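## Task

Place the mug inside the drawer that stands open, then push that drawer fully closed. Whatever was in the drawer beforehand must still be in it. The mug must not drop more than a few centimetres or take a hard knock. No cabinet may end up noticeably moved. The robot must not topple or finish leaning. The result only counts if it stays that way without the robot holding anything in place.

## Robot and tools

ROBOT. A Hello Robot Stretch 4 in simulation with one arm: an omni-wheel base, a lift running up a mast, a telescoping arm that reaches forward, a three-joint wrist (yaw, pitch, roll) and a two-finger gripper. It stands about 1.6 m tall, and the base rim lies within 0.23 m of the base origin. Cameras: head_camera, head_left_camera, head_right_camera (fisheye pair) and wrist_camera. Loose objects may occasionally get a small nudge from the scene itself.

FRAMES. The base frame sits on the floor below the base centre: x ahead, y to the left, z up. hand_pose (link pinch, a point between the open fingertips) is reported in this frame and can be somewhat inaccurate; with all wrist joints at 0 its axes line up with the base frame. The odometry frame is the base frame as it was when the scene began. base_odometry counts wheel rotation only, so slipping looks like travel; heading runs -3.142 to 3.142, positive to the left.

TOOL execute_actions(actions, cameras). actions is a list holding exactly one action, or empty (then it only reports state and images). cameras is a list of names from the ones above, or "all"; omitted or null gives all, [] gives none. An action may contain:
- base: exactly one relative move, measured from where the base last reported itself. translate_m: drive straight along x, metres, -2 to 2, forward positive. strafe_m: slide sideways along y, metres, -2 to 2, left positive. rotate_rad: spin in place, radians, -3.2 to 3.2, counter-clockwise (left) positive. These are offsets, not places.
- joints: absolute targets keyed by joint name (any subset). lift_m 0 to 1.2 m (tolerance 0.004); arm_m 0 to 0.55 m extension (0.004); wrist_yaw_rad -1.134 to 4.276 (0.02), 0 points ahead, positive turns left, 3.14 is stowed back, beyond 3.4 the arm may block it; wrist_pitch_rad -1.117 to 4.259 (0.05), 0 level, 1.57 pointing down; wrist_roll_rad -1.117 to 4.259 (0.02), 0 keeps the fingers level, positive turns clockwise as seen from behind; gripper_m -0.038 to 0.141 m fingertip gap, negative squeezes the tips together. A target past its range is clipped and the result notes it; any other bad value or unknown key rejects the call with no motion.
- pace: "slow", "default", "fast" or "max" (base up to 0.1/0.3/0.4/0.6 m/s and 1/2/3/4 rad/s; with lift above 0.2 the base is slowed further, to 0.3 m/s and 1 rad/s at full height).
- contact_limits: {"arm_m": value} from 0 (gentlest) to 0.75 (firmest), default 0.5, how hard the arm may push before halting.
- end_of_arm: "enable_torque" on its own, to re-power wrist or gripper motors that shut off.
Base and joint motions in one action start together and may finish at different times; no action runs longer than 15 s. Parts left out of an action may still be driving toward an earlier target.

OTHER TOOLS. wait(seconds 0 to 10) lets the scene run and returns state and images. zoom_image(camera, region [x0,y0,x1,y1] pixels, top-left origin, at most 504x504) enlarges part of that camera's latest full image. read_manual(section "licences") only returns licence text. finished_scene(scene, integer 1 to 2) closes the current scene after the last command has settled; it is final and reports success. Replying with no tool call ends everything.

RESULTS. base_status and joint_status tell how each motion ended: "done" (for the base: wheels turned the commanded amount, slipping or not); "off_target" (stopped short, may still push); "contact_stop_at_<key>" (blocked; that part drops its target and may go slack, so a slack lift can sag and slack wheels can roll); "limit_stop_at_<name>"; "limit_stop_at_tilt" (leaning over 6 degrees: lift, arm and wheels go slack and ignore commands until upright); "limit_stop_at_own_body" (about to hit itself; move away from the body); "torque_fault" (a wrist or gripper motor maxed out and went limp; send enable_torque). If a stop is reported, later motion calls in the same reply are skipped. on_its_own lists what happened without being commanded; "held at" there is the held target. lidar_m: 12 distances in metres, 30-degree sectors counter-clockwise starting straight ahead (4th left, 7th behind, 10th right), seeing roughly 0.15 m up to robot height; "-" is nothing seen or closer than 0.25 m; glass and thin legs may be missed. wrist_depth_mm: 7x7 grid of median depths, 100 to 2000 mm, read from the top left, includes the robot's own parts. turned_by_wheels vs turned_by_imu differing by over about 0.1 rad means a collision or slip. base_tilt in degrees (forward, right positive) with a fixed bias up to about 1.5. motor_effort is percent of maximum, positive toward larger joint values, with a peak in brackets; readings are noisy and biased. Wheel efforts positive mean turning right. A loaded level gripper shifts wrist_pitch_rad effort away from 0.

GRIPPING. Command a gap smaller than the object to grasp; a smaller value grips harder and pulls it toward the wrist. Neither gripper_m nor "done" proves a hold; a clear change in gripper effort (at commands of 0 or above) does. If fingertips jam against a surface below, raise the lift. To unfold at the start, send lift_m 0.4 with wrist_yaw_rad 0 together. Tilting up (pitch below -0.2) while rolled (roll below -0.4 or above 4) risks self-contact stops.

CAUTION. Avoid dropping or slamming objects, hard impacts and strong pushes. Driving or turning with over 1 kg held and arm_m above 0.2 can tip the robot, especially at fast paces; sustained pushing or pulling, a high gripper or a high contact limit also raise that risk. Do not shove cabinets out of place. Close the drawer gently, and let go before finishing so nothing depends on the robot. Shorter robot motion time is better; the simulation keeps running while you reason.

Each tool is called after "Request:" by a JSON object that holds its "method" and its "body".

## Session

Request:
{"method": "execute_actions", "body": {"actions": []}}

Scene clock: 0.00 s.
base_odometry: x=+0.000 y=+0.000 heading=+0.000 (m, m, rad; odometry frame)
turned_by_wheels: +0.000 (rad since the last result)
turned_by_imu: +0.000 (rad since the last result)
base_tilt: forward=+0.2 right=+1.3 (deg)
lidar_m: 1.96 1.93 2.20 2.08 1.14 2.35 2.41 2.17 1.93 1.17 1.14 1.34
base_status: not commanded
joint_positions: lift_m=+0.125 arm_m=+0.002 wrist_yaw_rad=+3.226 wrist_pitch_rad=+0.007 wrist_roll_rad=-0.017 gripper_m=+0.057
joint_status: not commanded
motor_effort: lift_m=+20 arm_m=-1 wrist_yaw_rad=+0 wrist_pitch_rad=-6 wrist_roll_rad=+0 gripper_m=-4 wheel_0=+0 wheel_1=+0 wheel_2=+0 (%)
hand_pose: x=-0.1216 y=+0.0627 z=+0.3015 quat_wxyz=(-0.042, -0.003, -0.009, +0.999) (m; base frame)
wrist_depth_mm: - - 141 - - - - / - - 135 - - - - / - - 128 222 - - - / - 111 138 - - - - / 188 144 - - - - - / 202 1308 1098 1397 1160 1537 1618 / 205 854 778 831 798 878 960
pictures: head_camera, head_left_camera, head_right_camera, wrist_camera
camera_calibration (this result's frames):
wrist_camera: T_world_to_cam=[[-0.131284, 0.989492, 0.0605799, -0.0862753], [-0.0445627, 0.0551566, -0.997483, 0.364963], [-0.990343, -0.133653, 0.0368533, 0.0991436], [0, 0, 0, 1]] pos_world=[0.103123, 0.0784894, 0.365617]
Images, in order (width x height): head_camera 420x560, head_left_camera 420x672, head_right_camera 420x672, wrist_camera 616x392.

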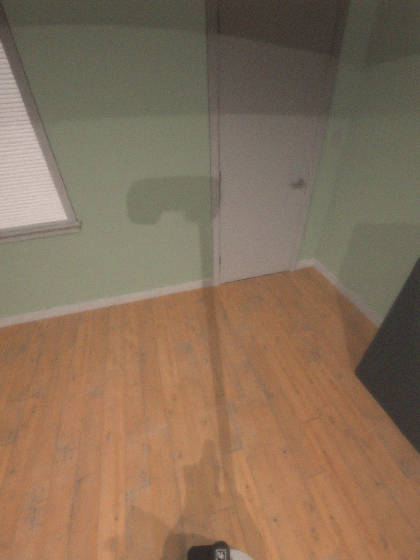

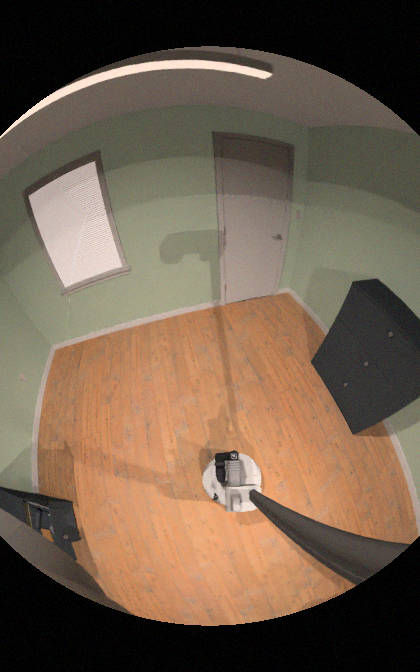

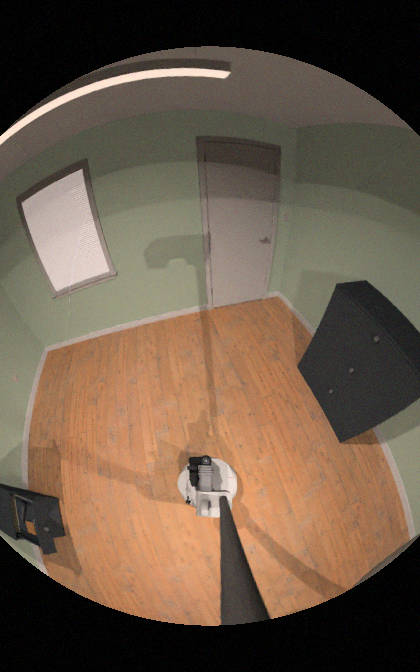

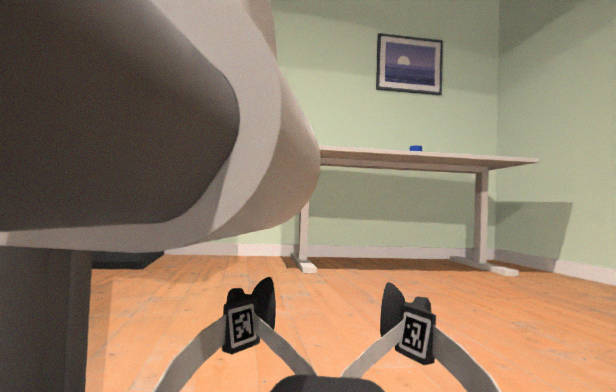

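Request:
{"method": "execute_actions", "body": {"actions": [{"base":{"rotate_rad":3.01},"joints":{"lift_m":0.4,"wrist_yaw_rad":0}}]}}

Scene clock: 3.27 s.
base_odometry: x=+0.000 y=+0.000 heading=+3.010 (m, m, rad; odometry frame)
turned_by_wheels: +3.010 (rad since the last result)
turned_by_imu: +2.987 (rad since the last result)
base_tilt: forward=+0.2 right=+1.4 (deg)
lidar_m: 2.03 2.05 2.10 1.65 1.12 1.24 2.00 1.96 2.11 2.15 1.15 1.26
base_status: done
joint_positions: lift_m=+0.400 arm_m=+0.002 wrist_yaw_rad=+0.001 wrist_pitch_rad=+0.007 wrist_roll_rad=-0.017 gripper_m=+0.057
joint_status: all done
motor_effort: lift_m=+25(25) arm_m=-1(1) wrist_yaw_rad=-1(5) wrist_pitch_rad=-5(8) wrist_roll_rad=-1(1) gripper_m=-3(3) wheel_0=-2(8) wheel_1=-2(8) wheel_2=-1(6) (%)
hand_pose: x=+0.4618 y=-0.0873 z=+0.5760 quat_wxyz=(+1.000, -0.008, +0.003, +0.000) (m; base frame)
wrist_depth_mm: - - - - - - 1921 / - - - - - - 1983 / - - - - - - 1983 / - - - - - - 1921 / - - - - - - 1863 / - - 1863 - - - 1921 / 1499 1499 1336 1464 1430 1537 1618
pictures: head_camera, head_left_camera, head_right_camera, wrist_camera
camera_calibration (this result's frames):
wrist_camera: T_world_to_cam=[[0.047481, -0.997034, 0.0605771, -0.133865], [0.0396993, -0.058714, -0.997485, 0.624129], [0.998083, 0.0497665, 0.0367938, -0.255369], [0, 0, 0, 1]] pos_world=[0.236458, -0.0841137, 0.640064]
Images, in order (width x height): head_camera 420x560, head_left_camera 420x672, head_right_camera 420x672, wrist_camera 616x392.

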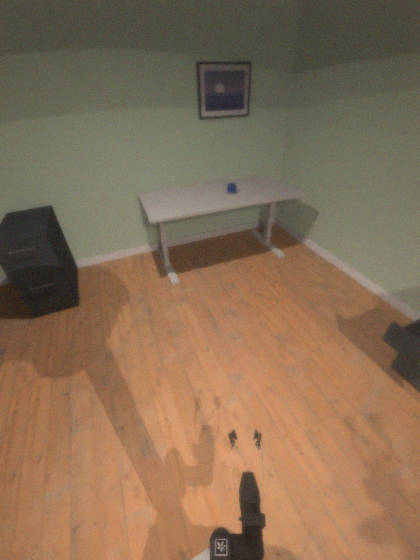

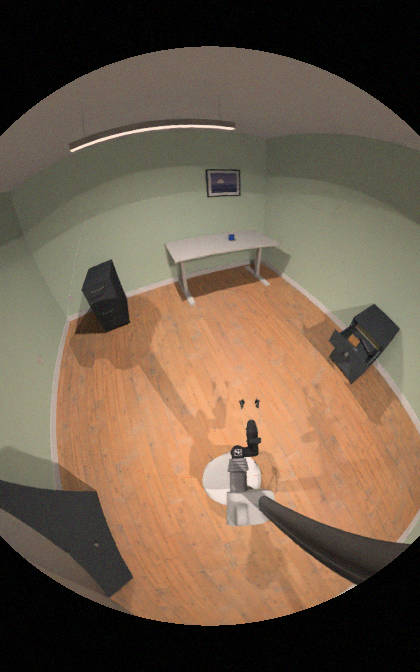

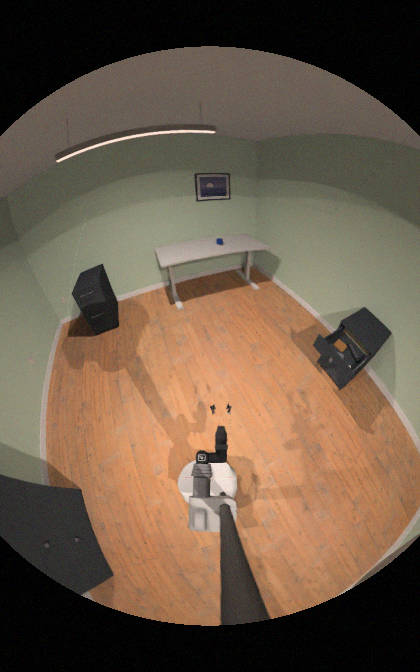

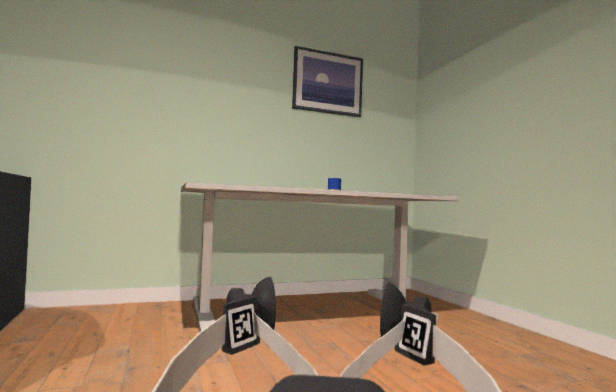

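Request:
{"method": "zoom_image", "body": {"camera": "head_right_camera", "region": [300,295,400,395]}}

Request:
{"method": "execute_actions", "body": {"actions": [{"base":{"translate_m":1.7},"pace":"max","joints":{"lift_m":1.05,"wrist_pitch_rad":1.0,"gripper_m":0.14,"arm_m":0.2}}]}}

Region (300, 295, 400, 395) of head_right_camera's 420x672 image, scaled by 5.040, with more detail than that image has.

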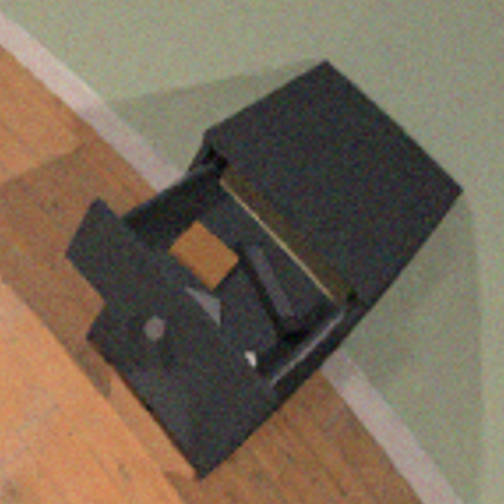

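Scene clock: 8.33 s.
base_odometry: x=-1.685 y=+0.224 heading=+3.010 (m, m, rad; odometry frame)
turned_by_wheels: +0.000 (rad since the last result)
turned_by_imu: -0.001 (rad since the last result)
base_tilt: forward=+0.3 right=+1.3 (deg)
lidar_m: 0.42 0.42 0.47 1.26 2.32 2.34 3.58 1.35 1.16 1.44 1.12 0.55
base_status: done
joint_positions: lift_m=+1.050 arm_m=+0.199 wrist_yaw_rad=+0.000 wrist_pitch_rad=+1.001 wrist_roll_rad=-0.017 gripper_m=+0.140
joint_status: all done
motor_effort: lift_m=+24(30) arm_m=+5(5) wrist_yaw_rad=+1(2) wrist_pitch_rad=-2(5) wrist_roll_rad=+0(0) gripper_m=+1(1) wheel_0=+0(9) wheel_1=+0(9) wheel_2=+2(11) (%)
hand_pose: x=+0.5256 y=-0.0874 z=+0.9850 quat_wxyz=(+0.877, -0.007, +0.480, +0.004) (m; base frame)
wrist_depth_mm: 768 820 842 831 831 831 820 / 750 741 741 741 732 715 723 / 668 661 654 647 621 647 647 / 603 597 591 585 580 580 574 / 544 544 539 535 535 530 525 / 496 484 484 492 488 213 809 / 459 452 449 163 445 1078 1098
pictures: head_camera, head_left_camera, head_right_camera, wrist_camera
camera_calibration (this result's frames):
wrist_camera: T_world_to_cam=[[0.0763585, -0.99706, -0.00634399, -0.111097], [-0.81474, -0.0587255, -0.576844, 1.06436], [0.574776, 0.0492157, -0.81683, 0.729115], [0, 0, 0, 1]] pos_world=[0.45658, -0.0841492, 1.20883]
Images, in order (width x height): head_camera 420x560, head_left_camera 420x672, head_right_camera 420x672, wrist_camera 616x392.

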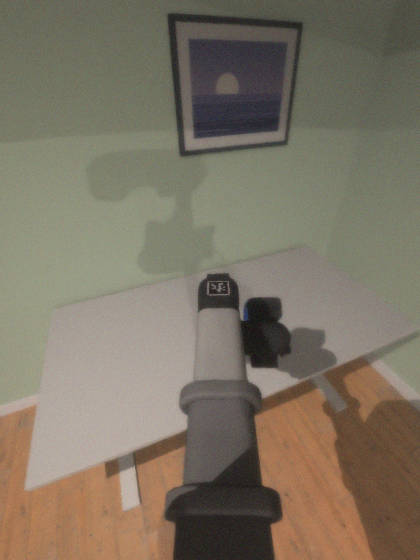

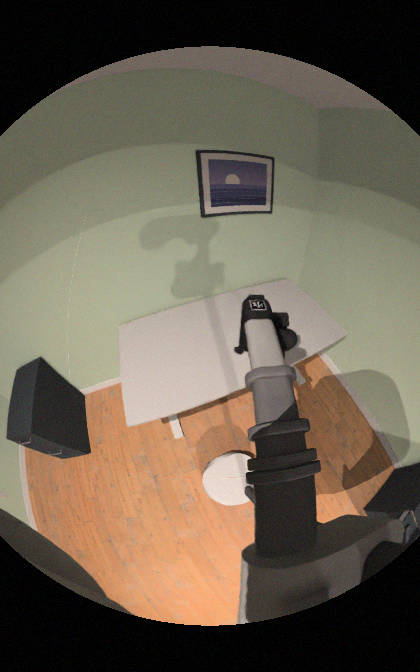

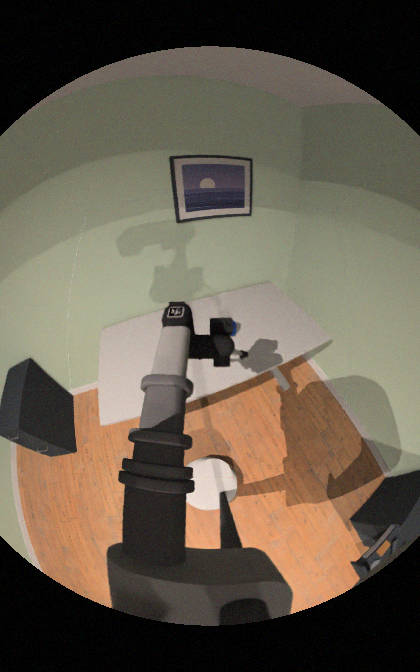

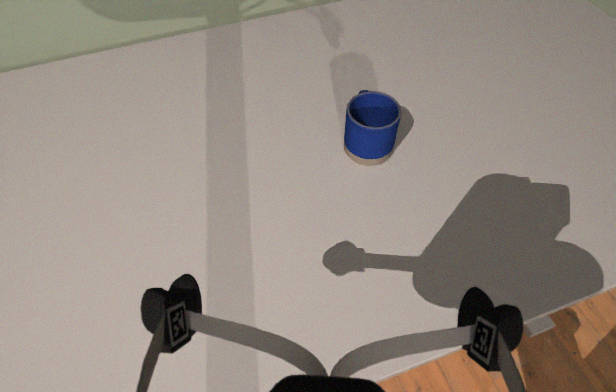

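Request:
{"method": "execute_actions", "body": {"actions": [{"base":{"strafe_m":-0.055},"pace":"fast","joints":{"wrist_pitch_rad":1.4,"arm_m":0.48}}], "cameras": []}}

Request:
{"method": "execute_actions", "body": {"actions": [{"base":{"translate_m":0.2},"joints":{"lift_m":0.99}}], "cameras": ["wrist_camera","head_right_camera"]}}

Scene clock: 10.43 s.
base_odometry: x=-1.678 y=+0.278 heading=+3.010 (m, m, rad; odometry frame)
turned_by_wheels: +0.000 (rad since the last result)
turned_by_imu: +0.000 (rad since the last result)
base_tilt: forward=+0.3 right=+1.2 (deg)
lidar_m: 0.42 0.43 0.49 1.32 2.35 2.32 3.57 1.19 1.10 1.39 1.36 0.57
base_status: done
joint_positions: lift_m=+1.050 arm_m=+0.479 wrist_yaw_rad=+0.000 wrist_pitch_rad=+1.400 wrist_roll_rad=-0.017 gripper_m=+0.140
joint_status: all done
motor_effort: lift_m=+24(24) arm_m=+5(6) wrist_yaw_rad=+0(1) wrist_pitch_rad=+2(4) wrist_roll_rad=+1(2) gripper_m=+0(0) wheel_0=-1(8) wheel_1=+0(10) wheel_2=+1(2) (%)
hand_pose: x=+0.6990 y=-0.0874 z=+0.9436 quat_wxyz=(+0.765, -0.006, +0.644, +0.005) (m; base frame)
wrist_depth_mm: 525 521 512 508 500 500 492 / 508 504 496 492 488 484 477 / 492 488 480 473 473 469 466 / 477 473 469 462 459 455 452 / 462 459 455 449 449 442 439 / 452 442 436 439 436 213 427 / 436 430 427 163 415 415 732
pictures: none
No camera images: the call's "cameras" was empty. Leave "cameras" out to get every camera's image.

Scene clock: 12.50 s.
base_odometry: x=-1.876 y=+0.304 heading=+3.010 (m, m, rad; odometry frame)
turned_by_wheels: +0.000 (rad since the last result)
turned_by_imu: +0.000 (rad since the last result)
base_tilt: forward=+0.2 right=+1.3 (deg)
lidar_m: 0.25 0.25 0.30 0.43 2.45 2.52 3.73 1.24 1.33 1.33 0.68 0.34
base_status: done
joint_positions: lift_m=+0.990 arm_m=+0.479 wrist_yaw_rad=+0.000 wrist_pitch_rad=+1.400 wrist_roll_rad=-0.017 gripper_m=+0.140
joint_status: all done
motor_effort: lift_m=+16(22) arm_m=+5(5) wrist_yaw_rad=+0(0) wrist_pitch_rad=+0(2) wrist_roll_rad=+2(1) gripper_m=+0(0) wheel_0=+3(7) wheel_1=+2(8) wheel_2=+0(13) (%)
hand_pose: x=+0.6990 y=-0.0874 z=+0.8843 quat_wxyz=(+0.765, -0.006, +0.644, +0.005) (m; base frame)
wrist_depth_mm: 455 449 445 442 439 436 430 / 442 436 433 430 424 421 418 / 427 427 418 415 413 407 404 / 415 410 407 402 399 397 392 / 404 399 397 392 389 387 382 / 389 387 382 375 375 213 370 / 379 375 373 163 364 359 362
pictures: head_right_camera, wrist_camera
camera_calibration (this result's frames):
wrist_camera: T_world_to_cam=[[0.0680351, -0.99705, -0.0355212, -0.0933452], [-0.974855, -0.0588635, -0.214927, 0.93939], [0.212202, 0.0492506, -0.975984, 0.941402], [0, 0, 0, 1]] pos_world=[0.722353, -0.0841387, 1.11738]
Images, in order (width x height): head_right_camera 420x672, wrist_camera 616x392.

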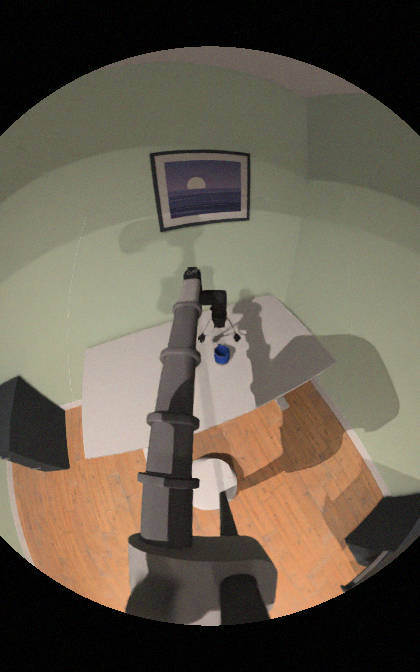

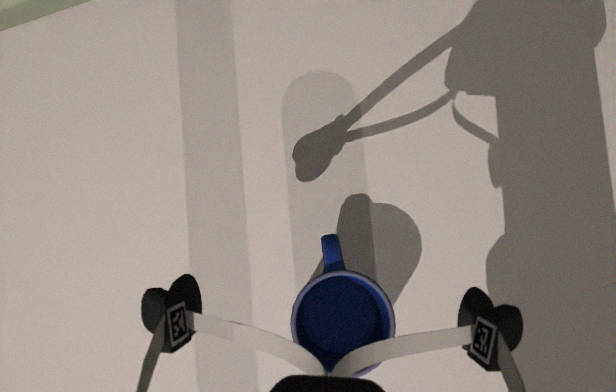

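Request:
{"method": "execute_actions", "body": {"actions": [{"base":{"strafe_m":-0.011},"joints":{"lift_m":0.885,"arm_m":0.463}}], "cameras": ["wrist_camera","head_right_camera"]}}

Scene clock: 14.33 s.
base_odometry: x=-1.875 y=+0.315 heading=+3.010 (m, m, rad; odometry frame)
turned_by_wheels: +0.000 (rad since the last result)
turned_by_imu: +0.000 (rad since the last result)
base_tilt: forward=+0.3 right=+1.2 (deg)
lidar_m: 0.26 0.25 0.30 0.44 2.46 2.53 3.73 1.26 1.31 1.29 0.70 0.35
base_status: done
joint_positions: lift_m=+0.885 arm_m=+0.464 wrist_yaw_rad=+0.000 wrist_pitch_rad=+1.400 wrist_roll_rad=-0.017 gripper_m=+0.140
joint_status: all done
motor_effort: lift_m=+16(15) arm_m=-5(6) wrist_yaw_rad=+0(0) wrist_pitch_rad=-3(1) wrist_roll_rad=+0(1) gripper_m=+1(0) wheel_0=+2(10) wheel_1=+0(8) wheel_2=+0(2) (%)
hand_pose: x=+0.6838 y=-0.0874 z=+0.7793 quat_wxyz=(+0.765, -0.006, +0.644, +0.005) (m; base frame)
wrist_depth_mm: 336 332 327 325 322 319 315 / 324 322 319 315 312 309 307 / 314 310 309 306 304 300 297 / 306 303 300 297 294 291 289 / 296 293 290 276 285 283 281 / 289 283 216 271 271 213 272 / 281 276 274 163 196 265 266
pictures: head_right_camera, wrist_camera
camera_calibration (this result's frames):
wrist_camera: T_world_to_cam=[[0.0680255, -0.997051, -0.0355296, -0.0960262], [-0.974881, -0.0588584, -0.214806, 0.901912], [0.212082, 0.0492495, -0.97601, 0.842265], [0, 0, 0, 1]] pos_world=[0.70716, -0.0841391, 1.01238]
Images, in order (width x height): head_right_camera 420x672, wrist_camera 616x392.

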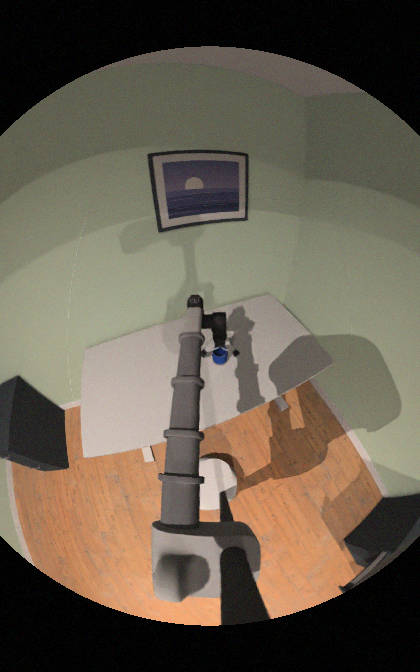

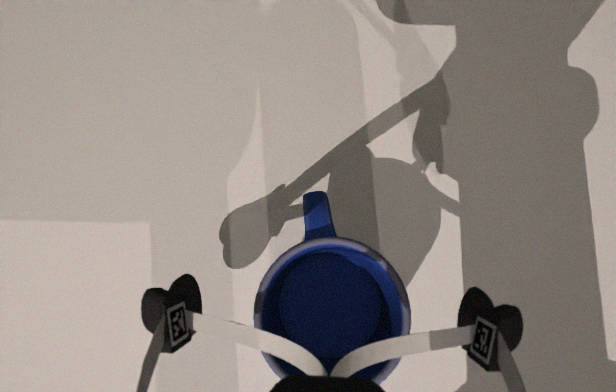

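Request:
{"method": "execute_actions", "body": {"actions": [{"joints":{"gripper_m":0.03}}], "cameras": ["wrist_camera"]}}

Request:
{"method": "execute_actions", "body": {"actions": [{"joints":{"lift_m":0.91},"pace":"slow"}], "cameras": ["wrist_camera"]}}

Scene clock: 16.77 s.
base_odometry: x=-1.875 y=+0.315 heading=+3.010 (m, m, rad; odometry frame)
turned_by_wheels: +0.000 (rad since the last result)
turned_by_imu: +0.000 (rad since the last result)
base_tilt: forward=+0.2 right=+1.3 (deg)
lidar_m: 0.26 0.25 0.27 0.46 2.46 2.52 3.73 1.30 1.31 1.30 0.70 0.34
base_status: not commanded
joint_positions: lift_m=+0.885 arm_m=+0.464 wrist_yaw_rad=+0.000 wrist_pitch_rad=+1.401 wrist_roll_rad=-0.017 gripper_m=+0.030
joint_status: all done
motor_effort: lift_m=+17(17) arm_m=-5(5) wrist_yaw_rad=-1(0) wrist_pitch_rad=-3(7) wrist_roll_rad=+0(0) gripper_m=-20(20) wheel_0=+2(2) wheel_1=+0(0) wheel_2=+1(0) (%)
hand_pose: x=+0.6836 y=-0.0874 z=+0.7792 quat_wxyz=(+0.764, -0.006, +0.645, +0.005) (m; base frame)
wrist_depth_mm: 334 332 327 324 320 317 315 / 324 320 319 314 310 307 306 / 314 310 307 304 301 298 297 / 304 301 300 294 293 289 287 / 296 291 290 263 283 282 279 / 287 285 196 256 237 273 271 / 278 273 270 237 200 175 264
pictures: wrist_camera
camera_calibration (this result's frames):
wrist_camera: T_world_to_cam=[[0.0680028, -0.997051, -0.0355735, -0.0959677], [-0.97502, -0.0588587, -0.214175, 0.901307], [0.21145, 0.0492494, -0.976147, 0.842735], [0, 0, 0, 1]] pos_world=[0.707123, -0.0841391, 1.01226]
Images, in order (width x height): wrist_camera 616x392.

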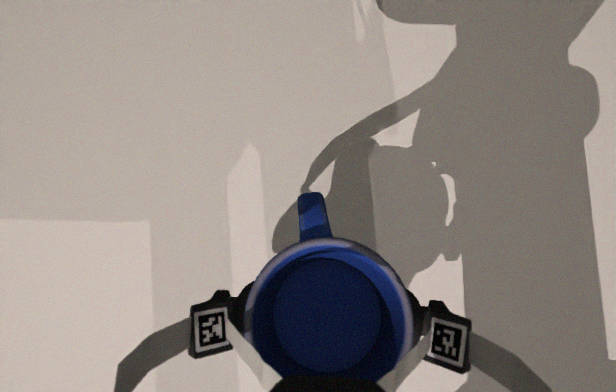

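Scene clock: 17.77 s.
base_odometry: x=-1.875 y=+0.315 heading=+3.010 (m, m, rad; odometry frame)
turned_by_wheels: +0.000 (rad since the last result)
turned_by_imu: +0.000 (rad since the last result)
base_tilt: forward=+0.3 right=+1.2 (deg)
lidar_m: 0.26 0.25 0.29 0.47 2.45 2.54 3.74 1.27 1.32 1.29 0.70 0.35
base_status: not commanded
joint_positions: lift_m=+0.909 arm_m=+0.464 wrist_yaw_rad=+0.000 wrist_pitch_rad=+1.401 wrist_roll_rad=-0.017 gripper_m=+0.030
joint_status: all done
motor_effort: lift_m=+27(27) arm_m=-5(5) wrist_yaw_rad=+0(0) wrist_pitch_rad=-4(2) wrist_roll_rad=+0(1) gripper_m=-19(22) wheel_0=+2(2) wheel_1=+0(0) wheel_2=+1(0) (%)
hand_pose: x=+0.6836 y=-0.0874 z=+0.8033 quat_wxyz=(+0.764, -0.006, +0.645, +0.005) (m; base frame)
wrist_depth_mm: 362 359 353 351 347 343 342 / 351 347 343 342 338 334 329 / 340 338 334 329 325 322 320 / 330 327 322 319 317 314 312 / 320 317 314 263 307 306 303 / 310 307 196 257 237 297 296 / 301 296 294 238 200 175 289
pictures: wrist_camera
camera_calibration (this result's frames):
wrist_camera: T_world_to_cam=[[0.0680027, -0.997051, -0.0355735, -0.0951087], [-0.97502, -0.0588586, -0.214175, 0.906476], [0.21145, 0.0492494, -0.976147, 0.866301], [0, 0, 0, 1]] pos_world=[0.707121, -0.0841391, 1.0364]
Images, in order (width x height): wrist_camera 616x392.

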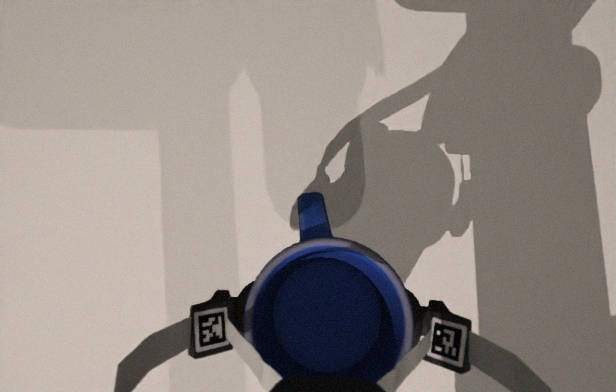

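Request:
{"method": "execute_actions", "body": {"actions": [{"base":{"translate_m":-1.44},"joints":{"arm_m":0.15,"lift_m":0.95}}], "cameras": []}}

Request:
{"method": "execute_actions", "body": {"actions": [{"base":{"rotate_rad":-1.17},"pace":"slow"}], "cameras": ["head_camera","wrist_camera"]}}

Request:
{"method": "execute_actions", "body": {"actions": [{"base":{"translate_m":0.5},"joints":{"arm_m":0.25}}]}}

Scene clock: 24.63 s.
base_odometry: x=-0.447 y=+0.126 heading=+3.010 (m, m, rad; odometry frame)
turned_by_wheels: +0.000 (rad since the last result)
turned_by_imu: +0.002 (rad since the last result)
base_tilt: forward=+0.3 right=+1.3 (deg)
lidar_m: 1.61 1.61 1.85 1.92 1.43 1.51 2.37 2.35 2.37 0.90 0.89 2.04
base_status: done
joint_positions: lift_m=+0.950 arm_m=+0.151 wrist_yaw_rad=+0.000 wrist_pitch_rad=+1.401 wrist_roll_rad=-0.017 gripper_m=+0.030
joint_status: all done
motor_effort: lift_m=+27(29) arm_m=-5(7) wrist_yaw_rad=+1(1) wrist_pitch_rad=-5(5) wrist_roll_rad=+2(1) gripper_m=-20(20) wheel_0=-2(5) wheel_1=-1(8) wheel_2=-1(8) (%)
hand_pose: x=+0.3705 y=-0.0874 z=+0.8434 quat_wxyz=(+0.764, -0.006, +0.645, +0.005) (m; base frame)
wrist_depth_mm: 1229 1205 1205 1182 1205 1160 1160 / 1205 1182 1182 1160 1160 1138 1138 / 1160 1160 1138 1138 1118 1118 1118 / 1118 1098 1118 1098 1078 1078 1042 / 1098 1078 1060 262 1042 1042 1042 / 1060 1060 196 257 237 1008 1008 / 1025 1008 809 237 200 175 991
pictures: none
No camera images: the call's "cameras" was empty. Leave "cameras" out to get every camera's image.

Scene clock: 27.10 s.
base_odometry: x=-0.447 y=+0.126 heading=+1.840 (m, m, rad; odometry frame)
turned_by_wheels: -1.170 (rad since the last result)
turned_by_imu: -1.161 (rad since the last result)
base_tilt: forward=+0.2 right=+1.2 (deg)
lidar_m: 0.89 1.92 1.67 1.61 1.86 1.97 1.42 1.46 2.43 2.30 2.42 0.96
base_status: done
joint_positions: lift_m=+0.950 arm_m=+0.151 wrist_yaw_rad=+0.000 wrist_pitch_rad=+1.401 wrist_roll_rad=-0.017 gripper_m=+0.030
joint_status: not commanded
motor_effort: lift_m=+27(27) arm_m=-5(5) wrist_yaw_rad=-1(1) wrist_pitch_rad=-2(2) wrist_roll_rad=+0(1) gripper_m=-19(19) wheel_0=+2(5) wheel_1=+2(4) wheel_2=+2(9) (%)
hand_pose: x=+0.3705 y=-0.0874 z=+0.8434 quat_wxyz=(+0.764, -0.006, +0.645, +0.005) (m; base frame)
wrist_depth_mm: 1229 1205 1205 1182 1182 1182 1182 / 1182 1182 1160 1160 1138 1138 1138 / 1160 1160 1138 1138 1098 1118 1098 / 1118 1118 1098 1098 1078 1078 1060 / 1098 1060 1078 263 1042 1042 1025 / 1060 1060 195 256 238 1025 991 / 1025 1025 809 237 200 175 991
pictures: head_camera, wrist_camera
camera_calibration (this result's frames):
wrist_camera: T_world_to_cam=[[0.0678655, -0.99706, -0.0355743, -0.0723527], [-0.975031, -0.0587249, -0.214162, 0.609836], [0.211444, 0.0492202, -0.97615, 0.971584], [0, 0, 0, 1]] pos_world=[0.394084, -0.084149, 1.07644]
Images, in order (width x height): head_camera 420x560, wrist_camera 616x392.

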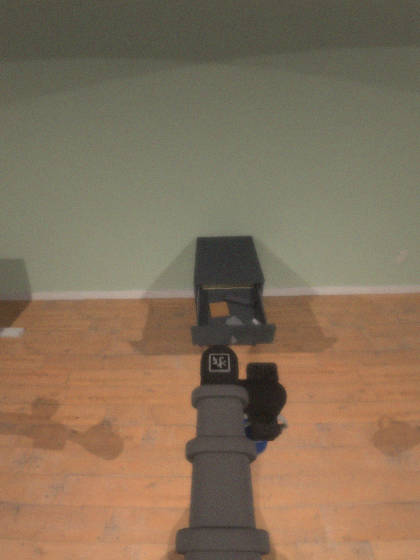

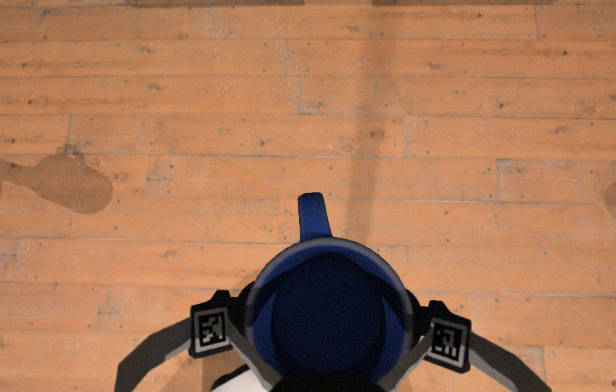

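Scene clock: 30.23 s.
base_odometry: x=-0.581 y=+0.608 heading=+1.840 (m, m, rad; odometry frame)
turned_by_wheels: +0.000 (rad since the last result)
turned_by_imu: -0.001 (rad since the last result)
base_tilt: forward=+0.2 right=+1.4 (deg)
lidar_m: 0.37 0.44 1.67 1.59 1.67 2.49 1.91 1.98 2.43 2.32 1.95 0.43
base_status: done
joint_positions: lift_m=+0.950 arm_m=+0.249 wrist_yaw_rad=+0.000 wrist_pitch_rad=+1.401 wrist_roll_rad=-0.017 gripper_m=+0.030
joint_status: all done
motor_effort: lift_m=+26(27) arm_m=+5(5) wrist_yaw_rad=+0(1) wrist_pitch_rad=-4(6) wrist_roll_rad=+0(0) gripper_m=-21(21) wheel_0=-1(5) wheel_1=+0(8) wheel_2=+0(12) (%)
hand_pose: x=+0.4688 y=-0.0874 z=+0.8434 quat_wxyz=(+0.764, -0.006, +0.645, +0.005) (m; base frame)
wrist_depth_mm: 1229 1205 480 480 473 477 1160 / 1182 1182 603 597 591 1138 1118 / 1160 1138 580 574 569 1098 1118 / 1118 1138 559 559 559 1078 1060 / 1078 1078 554 262 539 1060 1025 / 1078 1060 195 257 237 1008 1008 / 1025 1008 1008 237 200 175 991
pictures: head_camera, head_left_camera, head_right_camera, wrist_camera
camera_calibration (this result's frames):
wrist_camera: T_world_to_cam=[[0.0678254, -0.997063, -0.0355704, -0.079005], [-0.975022, -0.0586838, -0.214217, 0.705653], [0.211501, 0.0492113, -0.976138, 0.950788], [0, 0, 0, 1]] pos_world=[0.492293, -0.084152, 1.07645]
Images, in order (width x height): head_camera 420x560, head_left_camera 420x672, head_right_camera 420x672, wrist_camera 616x392.

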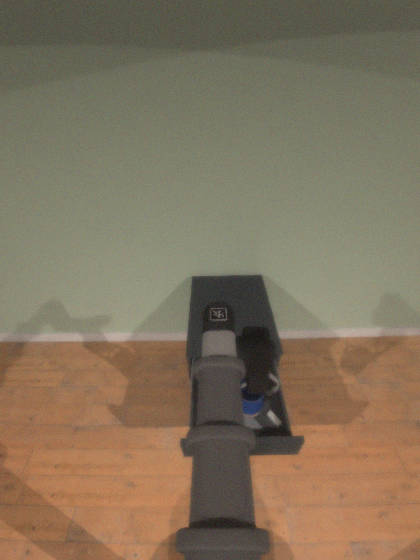

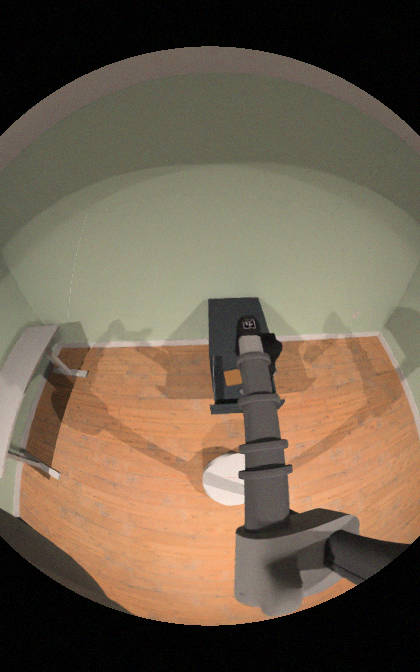

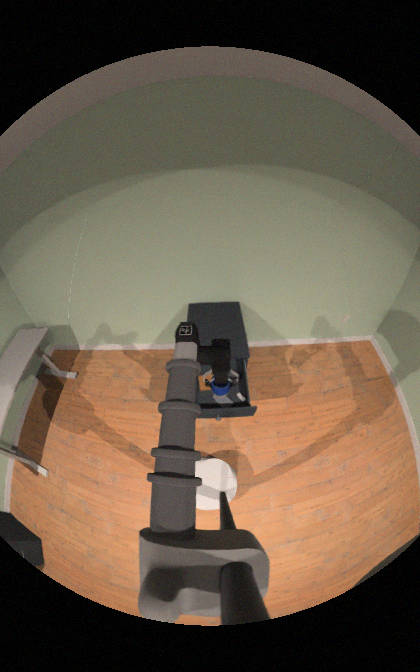

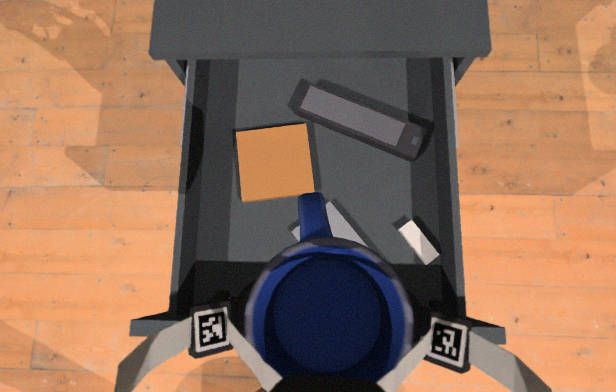

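Request:
{"method": "execute_actions", "body": {"actions": [{"base":{"strafe_m":-0.087},"joints":{"arm_m":0.362,"wrist_yaw_rad":0.45,"lift_m":0.86},"pace":"slow"}], "cameras": ["wrist_camera"]}}

Request:
{"method": "execute_actions", "body": {"actions": [{"joints":{"lift_m":0.75}}]}}

Scene clock: 33.90 s.
base_odometry: x=-0.497 y=+0.631 heading=+1.840 (m, m, rad; odometry frame)
turned_by_wheels: +0.000 (rad since the last result)
turned_by_imu: +0.001 (rad since the last result)
base_tilt: forward=+0.2 right=+1.2 (deg)
lidar_m: 0.37 0.41 1.74 1.68 2.18 2.48 1.90 1.95 2.38 2.19 1.95 0.42
base_status: done
joint_positions: lift_m=+0.860 arm_m=+0.361 wrist_yaw_rad=+0.450 wrist_pitch_rad=+1.401 wrist_roll_rad=-0.017 gripper_m=+0.030
joint_status: all done
motor_effort: lift_m=+17(25) arm_m=+5(5) wrist_yaw_rad=+2(6) wrist_pitch_rad=-5(3) wrist_roll_rad=+1(2) gripper_m=-20(22) wheel_0=+2(4) wheel_1=-1(9) wheel_2=+0(5) (%)
hand_pose: x=+0.6138 y=-0.0576 z=+0.7542 quat_wxyz=(+0.744, -0.150, +0.627, +0.176) (m; base frame)
wrist_depth_mm: 1138 1138 384 379 377 373 368 / 1098 1078 442 368 364 362 359 / 1060 1060 492 484 355 349 349 / 1025 473 466 455 466 345 976 / 991 466 459 263 436 946 931 / 452 452 196 257 237 931 917 / 368 384 424 237 200 175 904
pictures: wrist_camera
camera_calibration (this result's frames):
wrist_camera: T_world_to_cam=[[0.494474, -0.868464, -0.0355806, -0.316716], [-0.852614, -0.476679, -0.214073, 0.730426], [0.168954, 0.13619, -0.97617, 0.86271], [0, 0, 0, 1]] pos_world=[0.633621, -0.0443696, 0.987247]
Images, in order (width x height): wrist_camera 616x392.

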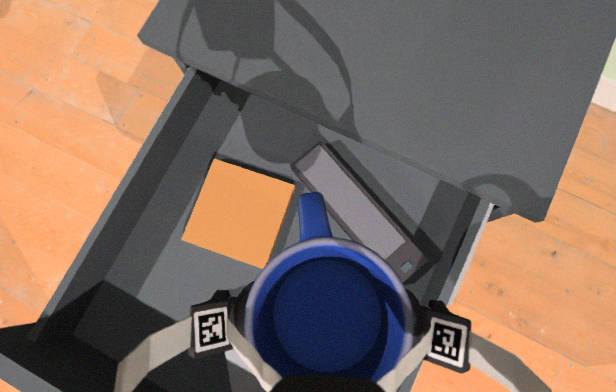

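Scene clock: 35.40 s.
base_odometry: x=-0.497 y=+0.631 heading=+1.840 (m, m, rad; odometry frame)
turned_by_wheels: +0.000 (rad since the last result)
turned_by_imu: +0.000 (rad since the last result)
base_tilt: forward=+0.3 right=+1.3 (deg)
lidar_m: 0.37 0.39 1.76 1.67 2.18 2.50 1.90 1.97 2.36 2.24 1.96 0.43
base_status: not commanded
joint_positions: lift_m=+0.750 arm_m=+0.361 wrist_yaw_rad=+0.450 wrist_pitch_rad=+1.401 wrist_roll_rad=-0.017 gripper_m=+0.030
joint_status: all done
motor_effort: lift_m=+17(19) arm_m=+5(5) wrist_yaw_rad=+2(1) wrist_pitch_rad=-4(3) wrist_roll_rad=+0(1) gripper_m=-19(18) wheel_0=+2(3) wheel_1=-1(1) wheel_2=+0(0) (%)
hand_pose: x=+0.6138 y=-0.0576 z=+0.6442 quat_wxyz=(+0.744, -0.150, +0.627, +0.176) (m; base frame)
wrist_depth_mm: 1025 377 394 258 255 252 249 / 976 366 387 382 249 244 242 / 931 377 364 351 368 359 236 / 342 366 351 353 336 351 332 / 347 355 347 262 325 322 842 / 349 349 196 257 238 304 809 / 340 332 322 237 200 175 798
pictures: head_camera, head_left_camera, head_right_camera, wrist_camera
camera_calibration (this result's frames):
wrist_camera: T_world_to_cam=[[0.494474, -0.868464, -0.0355806, -0.320633], [-0.852614, -0.476679, -0.214073, 0.706881], [0.168954, 0.13619, -0.97617, 0.755315], [0, 0, 0, 1]] pos_world=[0.633627, -0.0443696, 0.877231]
Images, in order (width x height): head_camera 420x560, head_left_camera 420x672, head_right_camera 420x672, wrist_camera 616x392.

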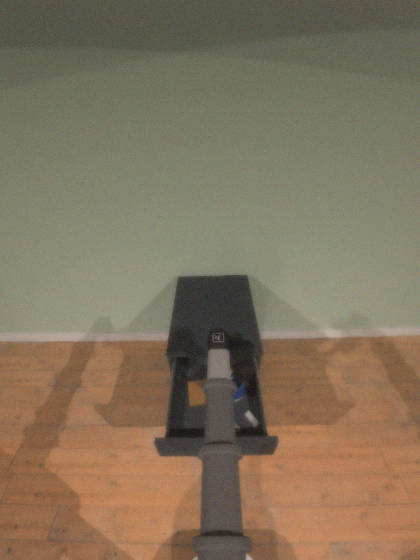

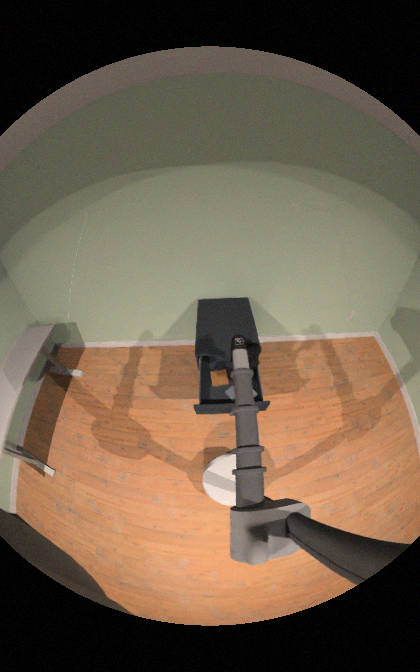

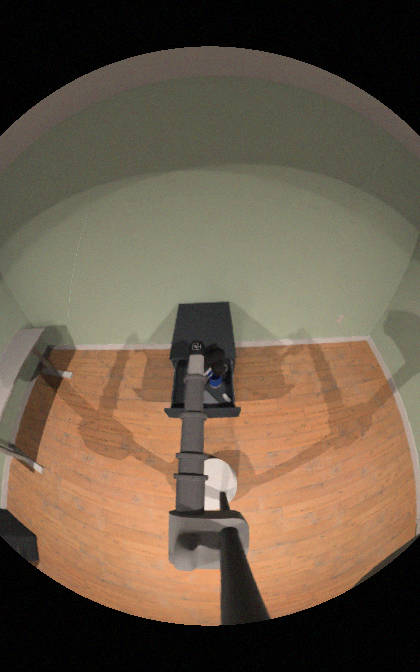

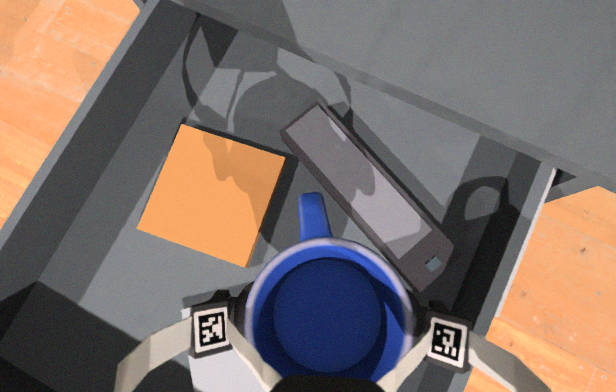

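Request:
{"method": "execute_actions", "body": {"actions": [{"joints":{"lift_m":0.687,"arm_m":0.37},"pace":"slow"}], "cameras": ["wrist_camera"]}}

Scene clock: 37.13 s.
base_odometry: x=-0.497 y=+0.631 heading=+1.840 (m, m, rad; odometry frame)
turned_by_wheels: +0.000 (rad since the last result)
turned_by_imu: +0.000 (rad since the last result)
base_tilt: forward=+0.3 right=+1.3 (deg)
lidar_m: 0.39 0.40 1.75 1.69 2.18 2.48 1.91 1.97 2.36 2.23 1.93 0.41
base_status: not commanded
joint_positions: lift_m=+0.687 arm_m=+0.369 wrist_yaw_rad=+0.450 wrist_pitch_rad=+1.401 wrist_roll_rad=-0.017 gripper_m=+0.030
joint_status: all done
motor_effort: lift_m=+17(15) arm_m=+5(5) wrist_yaw_rad=+1(1) wrist_pitch_rad=-3(4) wrist_roll_rad=+2(1) gripper_m=-20(19) wheel_0=+2(3) wheel_1=-1(1) wheel_2=+0(0) (%)
hand_pose: x=+0.6218 y=-0.0576 z=+0.5812 quat_wxyz=(+0.744, -0.150, +0.627, +0.176) (m; base frame)
wrist_depth_mm: 931 324 329 322 187 183 181 / 279 320 319 314 312 191 177 / 293 301 296 285 300 298 285 / 303 290 289 294 271 290 257 / 296 290 283 263 264 265 240 / 287 285 196 257 238 254 759 / 281 264 264 237 200 175 732
pictures: wrist_camera
camera_calibration (this result's frames):
wrist_camera: T_world_to_cam=[[0.494474, -0.868464, -0.0355806, -0.32683], [-0.852614, -0.476679, -0.214073, 0.700215], [0.168954, 0.13619, -0.97617, 0.692472], [0, 0, 0, 1]] pos_world=[0.641626, -0.0443696, 0.814238]
Images, in order (width x height): wrist_camera 616x392.

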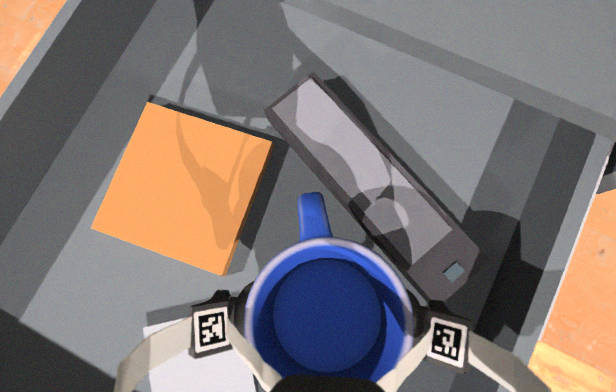

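Request:
{"method": "execute_actions", "body": {"actions": [{"joints":{"gripper_m":0.1},"pace":"slow"}], "cameras": ["wrist_camera"]}}

Scene clock: 40.23 s.
base_odometry: x=-0.497 y=+0.631 heading=+1.840 (m, m, rad; odometry frame)
turned_by_wheels: +0.000 (rad since the last result)
turned_by_imu: +0.000 (rad since the last result)
base_tilt: forward=+0.2 right=+1.3 (deg)
lidar_m: 0.38 0.42 1.75 1.68 2.18 2.51 1.91 1.98 2.37 2.20 1.99 0.41
base_status: not commanded
joint_positions: lift_m=+0.687 arm_m=+0.369 wrist_yaw_rad=+0.450 wrist_pitch_rad=+1.401 wrist_roll_rad=-0.017 gripper_m=+0.100
joint_status: all done
motor_effort: lift_m=+17(17) arm_m=+5(5) wrist_yaw_rad=+1(1) wrist_pitch_rad=-5(3) wrist_roll_rad=-1(0) gripper_m=-1(20) wheel_0=+2(3) wheel_1=-1(1) wheel_2=+0(0) (%)
hand_pose: x=+0.6219 y=-0.0575 z=+0.5812 quat_wxyz=(+0.744, -0.150, +0.627, +0.176) (m; base frame)
wrist_depth_mm: 931 325 330 322 188 184 182 / 281 320 320 315 312 190 178 / 294 303 297 285 301 300 285 / 304 291 289 296 272 293 257 / 298 291 285 276 264 266 239 / 289 285 201 273 246 238 750 / 281 277 265 193 219 211 732
pictures: wrist_camera
camera_calibration (this result's frames):
wrist_camera: T_world_to_cam=[[0.494482, -0.86846, -0.0355635, -0.32685], [-0.852565, -0.476655, -0.214318, 0.700403], [0.169175, 0.136296, -0.976116, 0.692306], [0, 0, 0, 1]] pos_world=[0.641639, -0.044364, 0.814256]
Images, in order (width x height): wrist_camera 616x392.

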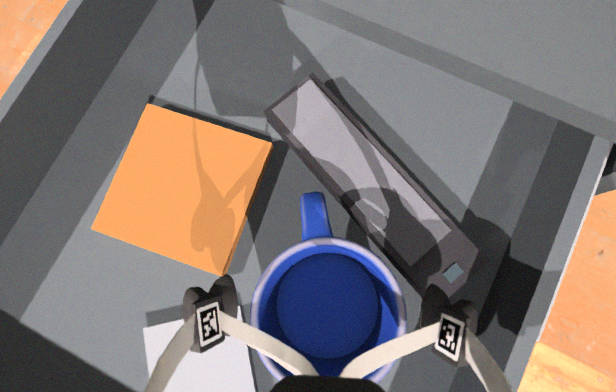

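Request:
{"method": "execute_actions", "body": {"actions": [{"joints":{"lift_m":0.82}}], "cameras": ["wrist_camera"]}}

Request:
{"method": "execute_actions", "body": {"actions": [{"base":{"translate_m":-0.15},"joints":{"arm_m":0.005,"gripper_m":0.06},"pace":"fast"}], "cameras": []}}

Request:
{"method": "execute_actions", "body": {"actions": [{"base":{"strafe_m":0.1},"joints":{"lift_m":0.45,"wrist_pitch_rad":0.1,"wrist_yaw_rad":0},"pace":"fast"}], "cameras": ["wrist_camera","head_camera"]}}

Scene clock: 42.50 s.
base_odometry: x=-0.497 y=+0.631 heading=+1.840 (m, m, rad; odometry frame)
turned_by_wheels: +0.000 (rad since the last result)
turned_by_imu: +0.000 (rad since the last result)
base_tilt: forward=+0.2 right=+1.4 (deg)
lidar_m: 0.39 0.43 1.74 1.67 2.20 2.50 1.90 1.98 2.36 2.23 1.98 0.42
base_status: not commanded
joint_positions: lift_m=+0.820 arm_m=+0.369 wrist_yaw_rad=+0.450 wrist_pitch_rad=+1.401 wrist_roll_rad=-0.017 gripper_m=+0.100
joint_status: all done
motor_effort: lift_m=+26(27) arm_m=+5(5) wrist_yaw_rad=+1(1) wrist_pitch_rad=-2(2) wrist_roll_rad=-1(0) gripper_m=-2(1) wheel_0=+2(3) wheel_1=-1(1) wheel_2=+0(0) (%)
hand_pose: x=+0.6219 y=-0.0575 z=+0.7135 quat_wxyz=(+0.744, -0.150, +0.627, +0.176) (m; base frame)
wrist_depth_mm: 1098 1078 340 336 334 329 327 / 1060 1042 452 327 322 319 317 / 1025 442 449 442 317 309 307 / 1008 436 424 415 427 359 300 / 946 427 415 418 397 413 917 / 404 415 216 399 399 878 878 / 377 402 389 319 336 866 854
pictures: wrist_camera
camera_calibration (this result's frames):
wrist_camera: T_world_to_cam=[[0.494485, -0.868458, -0.0355559, -0.322156], [-0.852544, -0.476645, -0.214427, 0.728854], [0.169273, 0.136344, -0.976093, 0.821358], [0, 0, 0, 1]] pos_world=[0.641647, -0.0443615, 0.946553]
Images, in order (width x height): wrist_camera 616x392.

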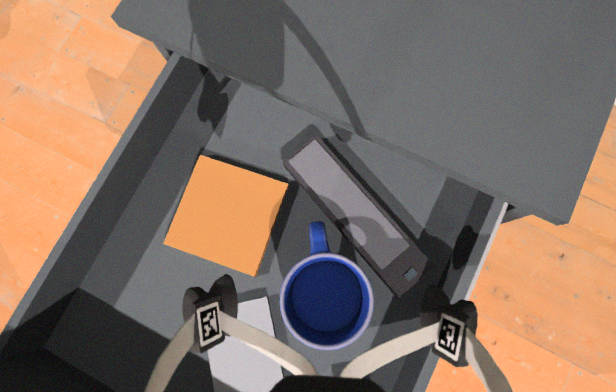

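Scene clock: 44.33 s.
base_odometry: x=-0.457 y=+0.487 heading=+1.840 (m, m, rad; odometry frame)
turned_by_wheels: +0.000 (rad since the last result)
turned_by_imu: +0.000 (rad since the last result)
base_tilt: forward=+0.1 right=+1.3 (deg)
lidar_m: 0.49 0.56 1.76 1.67 2.10 2.28 1.76 1.81 2.39 2.24 2.15 0.58
base_status: done
joint_positions: lift_m=+0.820 arm_m=+0.006 wrist_yaw_rad=+0.450 wrist_pitch_rad=+1.401 wrist_roll_rad=-0.017 gripper_m=+0.060
joint_status: all done
motor_effort: lift_m=+25(25) arm_m=-5(5) wrist_yaw_rad=+0(1) wrist_pitch_rad=-4(4) wrist_roll_rad=+1(2) gripper_m=-5(0) wheel_0=-2(5) wheel_1=+0(6) wheel_2=+0(13) (%)
hand_pose: x=+0.2588 y=-0.0575 z=+0.7135 quat_wxyz=(+0.744, -0.150, +0.627, +0.176) (m; base frame)
wrist_depth_mm: 1098 1078 1078 1042 442 392 362 / 1060 1042 1042 1008 1008 473 424 / 1025 1008 991 991 976 976 976 / 991 976 976 976 946 946 946 / 960 946 946 931 931 917 904 / 931 917 707 866 904 878 891 / 917 715 683 676 866 866 866
pictures: none
No camera images: the call's "cameras" was empty. Leave "cameras" out to get every camera's image.

Scene clock: 46.33 s.
base_odometry: x=-0.553 y=+0.460 heading=+1.840 (m, m, rad; odometry frame)
turned_by_wheels: +0.000 (rad since the last result)
turned_by_imu: +0.000 (rad since the last result)
base_tilt: forward=+0.2 right=+1.2 (deg)
lidar_m: 0.53 1.57 1.62 1.58 2.02 2.34 1.78 1.80 2.47 2.32 2.16 0.56
base_status: done
joint_positions: lift_m=+0.450 arm_m=+0.006 wrist_yaw_rad=+0.000 wrist_pitch_rad=+0.103 wrist_roll_rad=-0.017 gripper_m=+0.060
joint_status: all done
motor_effort: lift_m=+16(21) arm_m=-5(5) wrist_yaw_rad=-1(6) wrist_pitch_rad=-8(12) wrist_roll_rad=+0(0) gripper_m=-1(4) wheel_0=+2(9) wheel_1=-2(12) wheel_2=+0(3) (%)
hand_pose: x=+0.4638 y=-0.0873 z=+0.5990 quat_wxyz=(+0.999, -0.008, +0.051, +0.001) (m; base frame)
wrist_depth_mm: 1281 1255 1255 1229 1229 1205 1205 / 1281 1255 1255 1229 1255 1229 1205 / 1281 1281 1281 1255 1255 1229 1255 / 1308 1308 1025 854 904 1255 1255 / 1281 332 330 330 329 327 1255 / 1336 338 332 330 330 330 798 / 1308 340 338 334 334 332 1255
pictures: head_camera, wrist_camera
camera_calibration (this result's frames):
wrist_camera: T_world_to_cam=[[0.0529462, -0.997037, 0.055809, -0.135072], [-0.0559872, -0.0587634, -0.996701, 0.690962], [0.997027, 0.0496469, -0.0589325, -0.200419], [0, 0, 0, 1]] pos_world=[0.24566, -0.0841186, 0.684409]
Images, in order (width x height): head_camera 420x560, wrist_camera 616x392.

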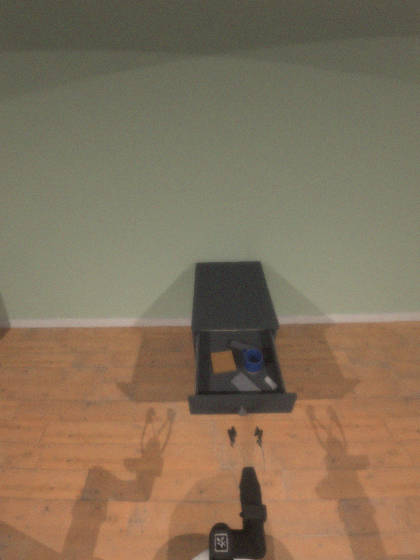

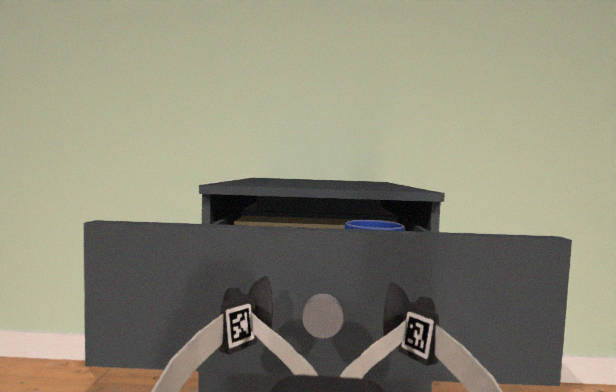

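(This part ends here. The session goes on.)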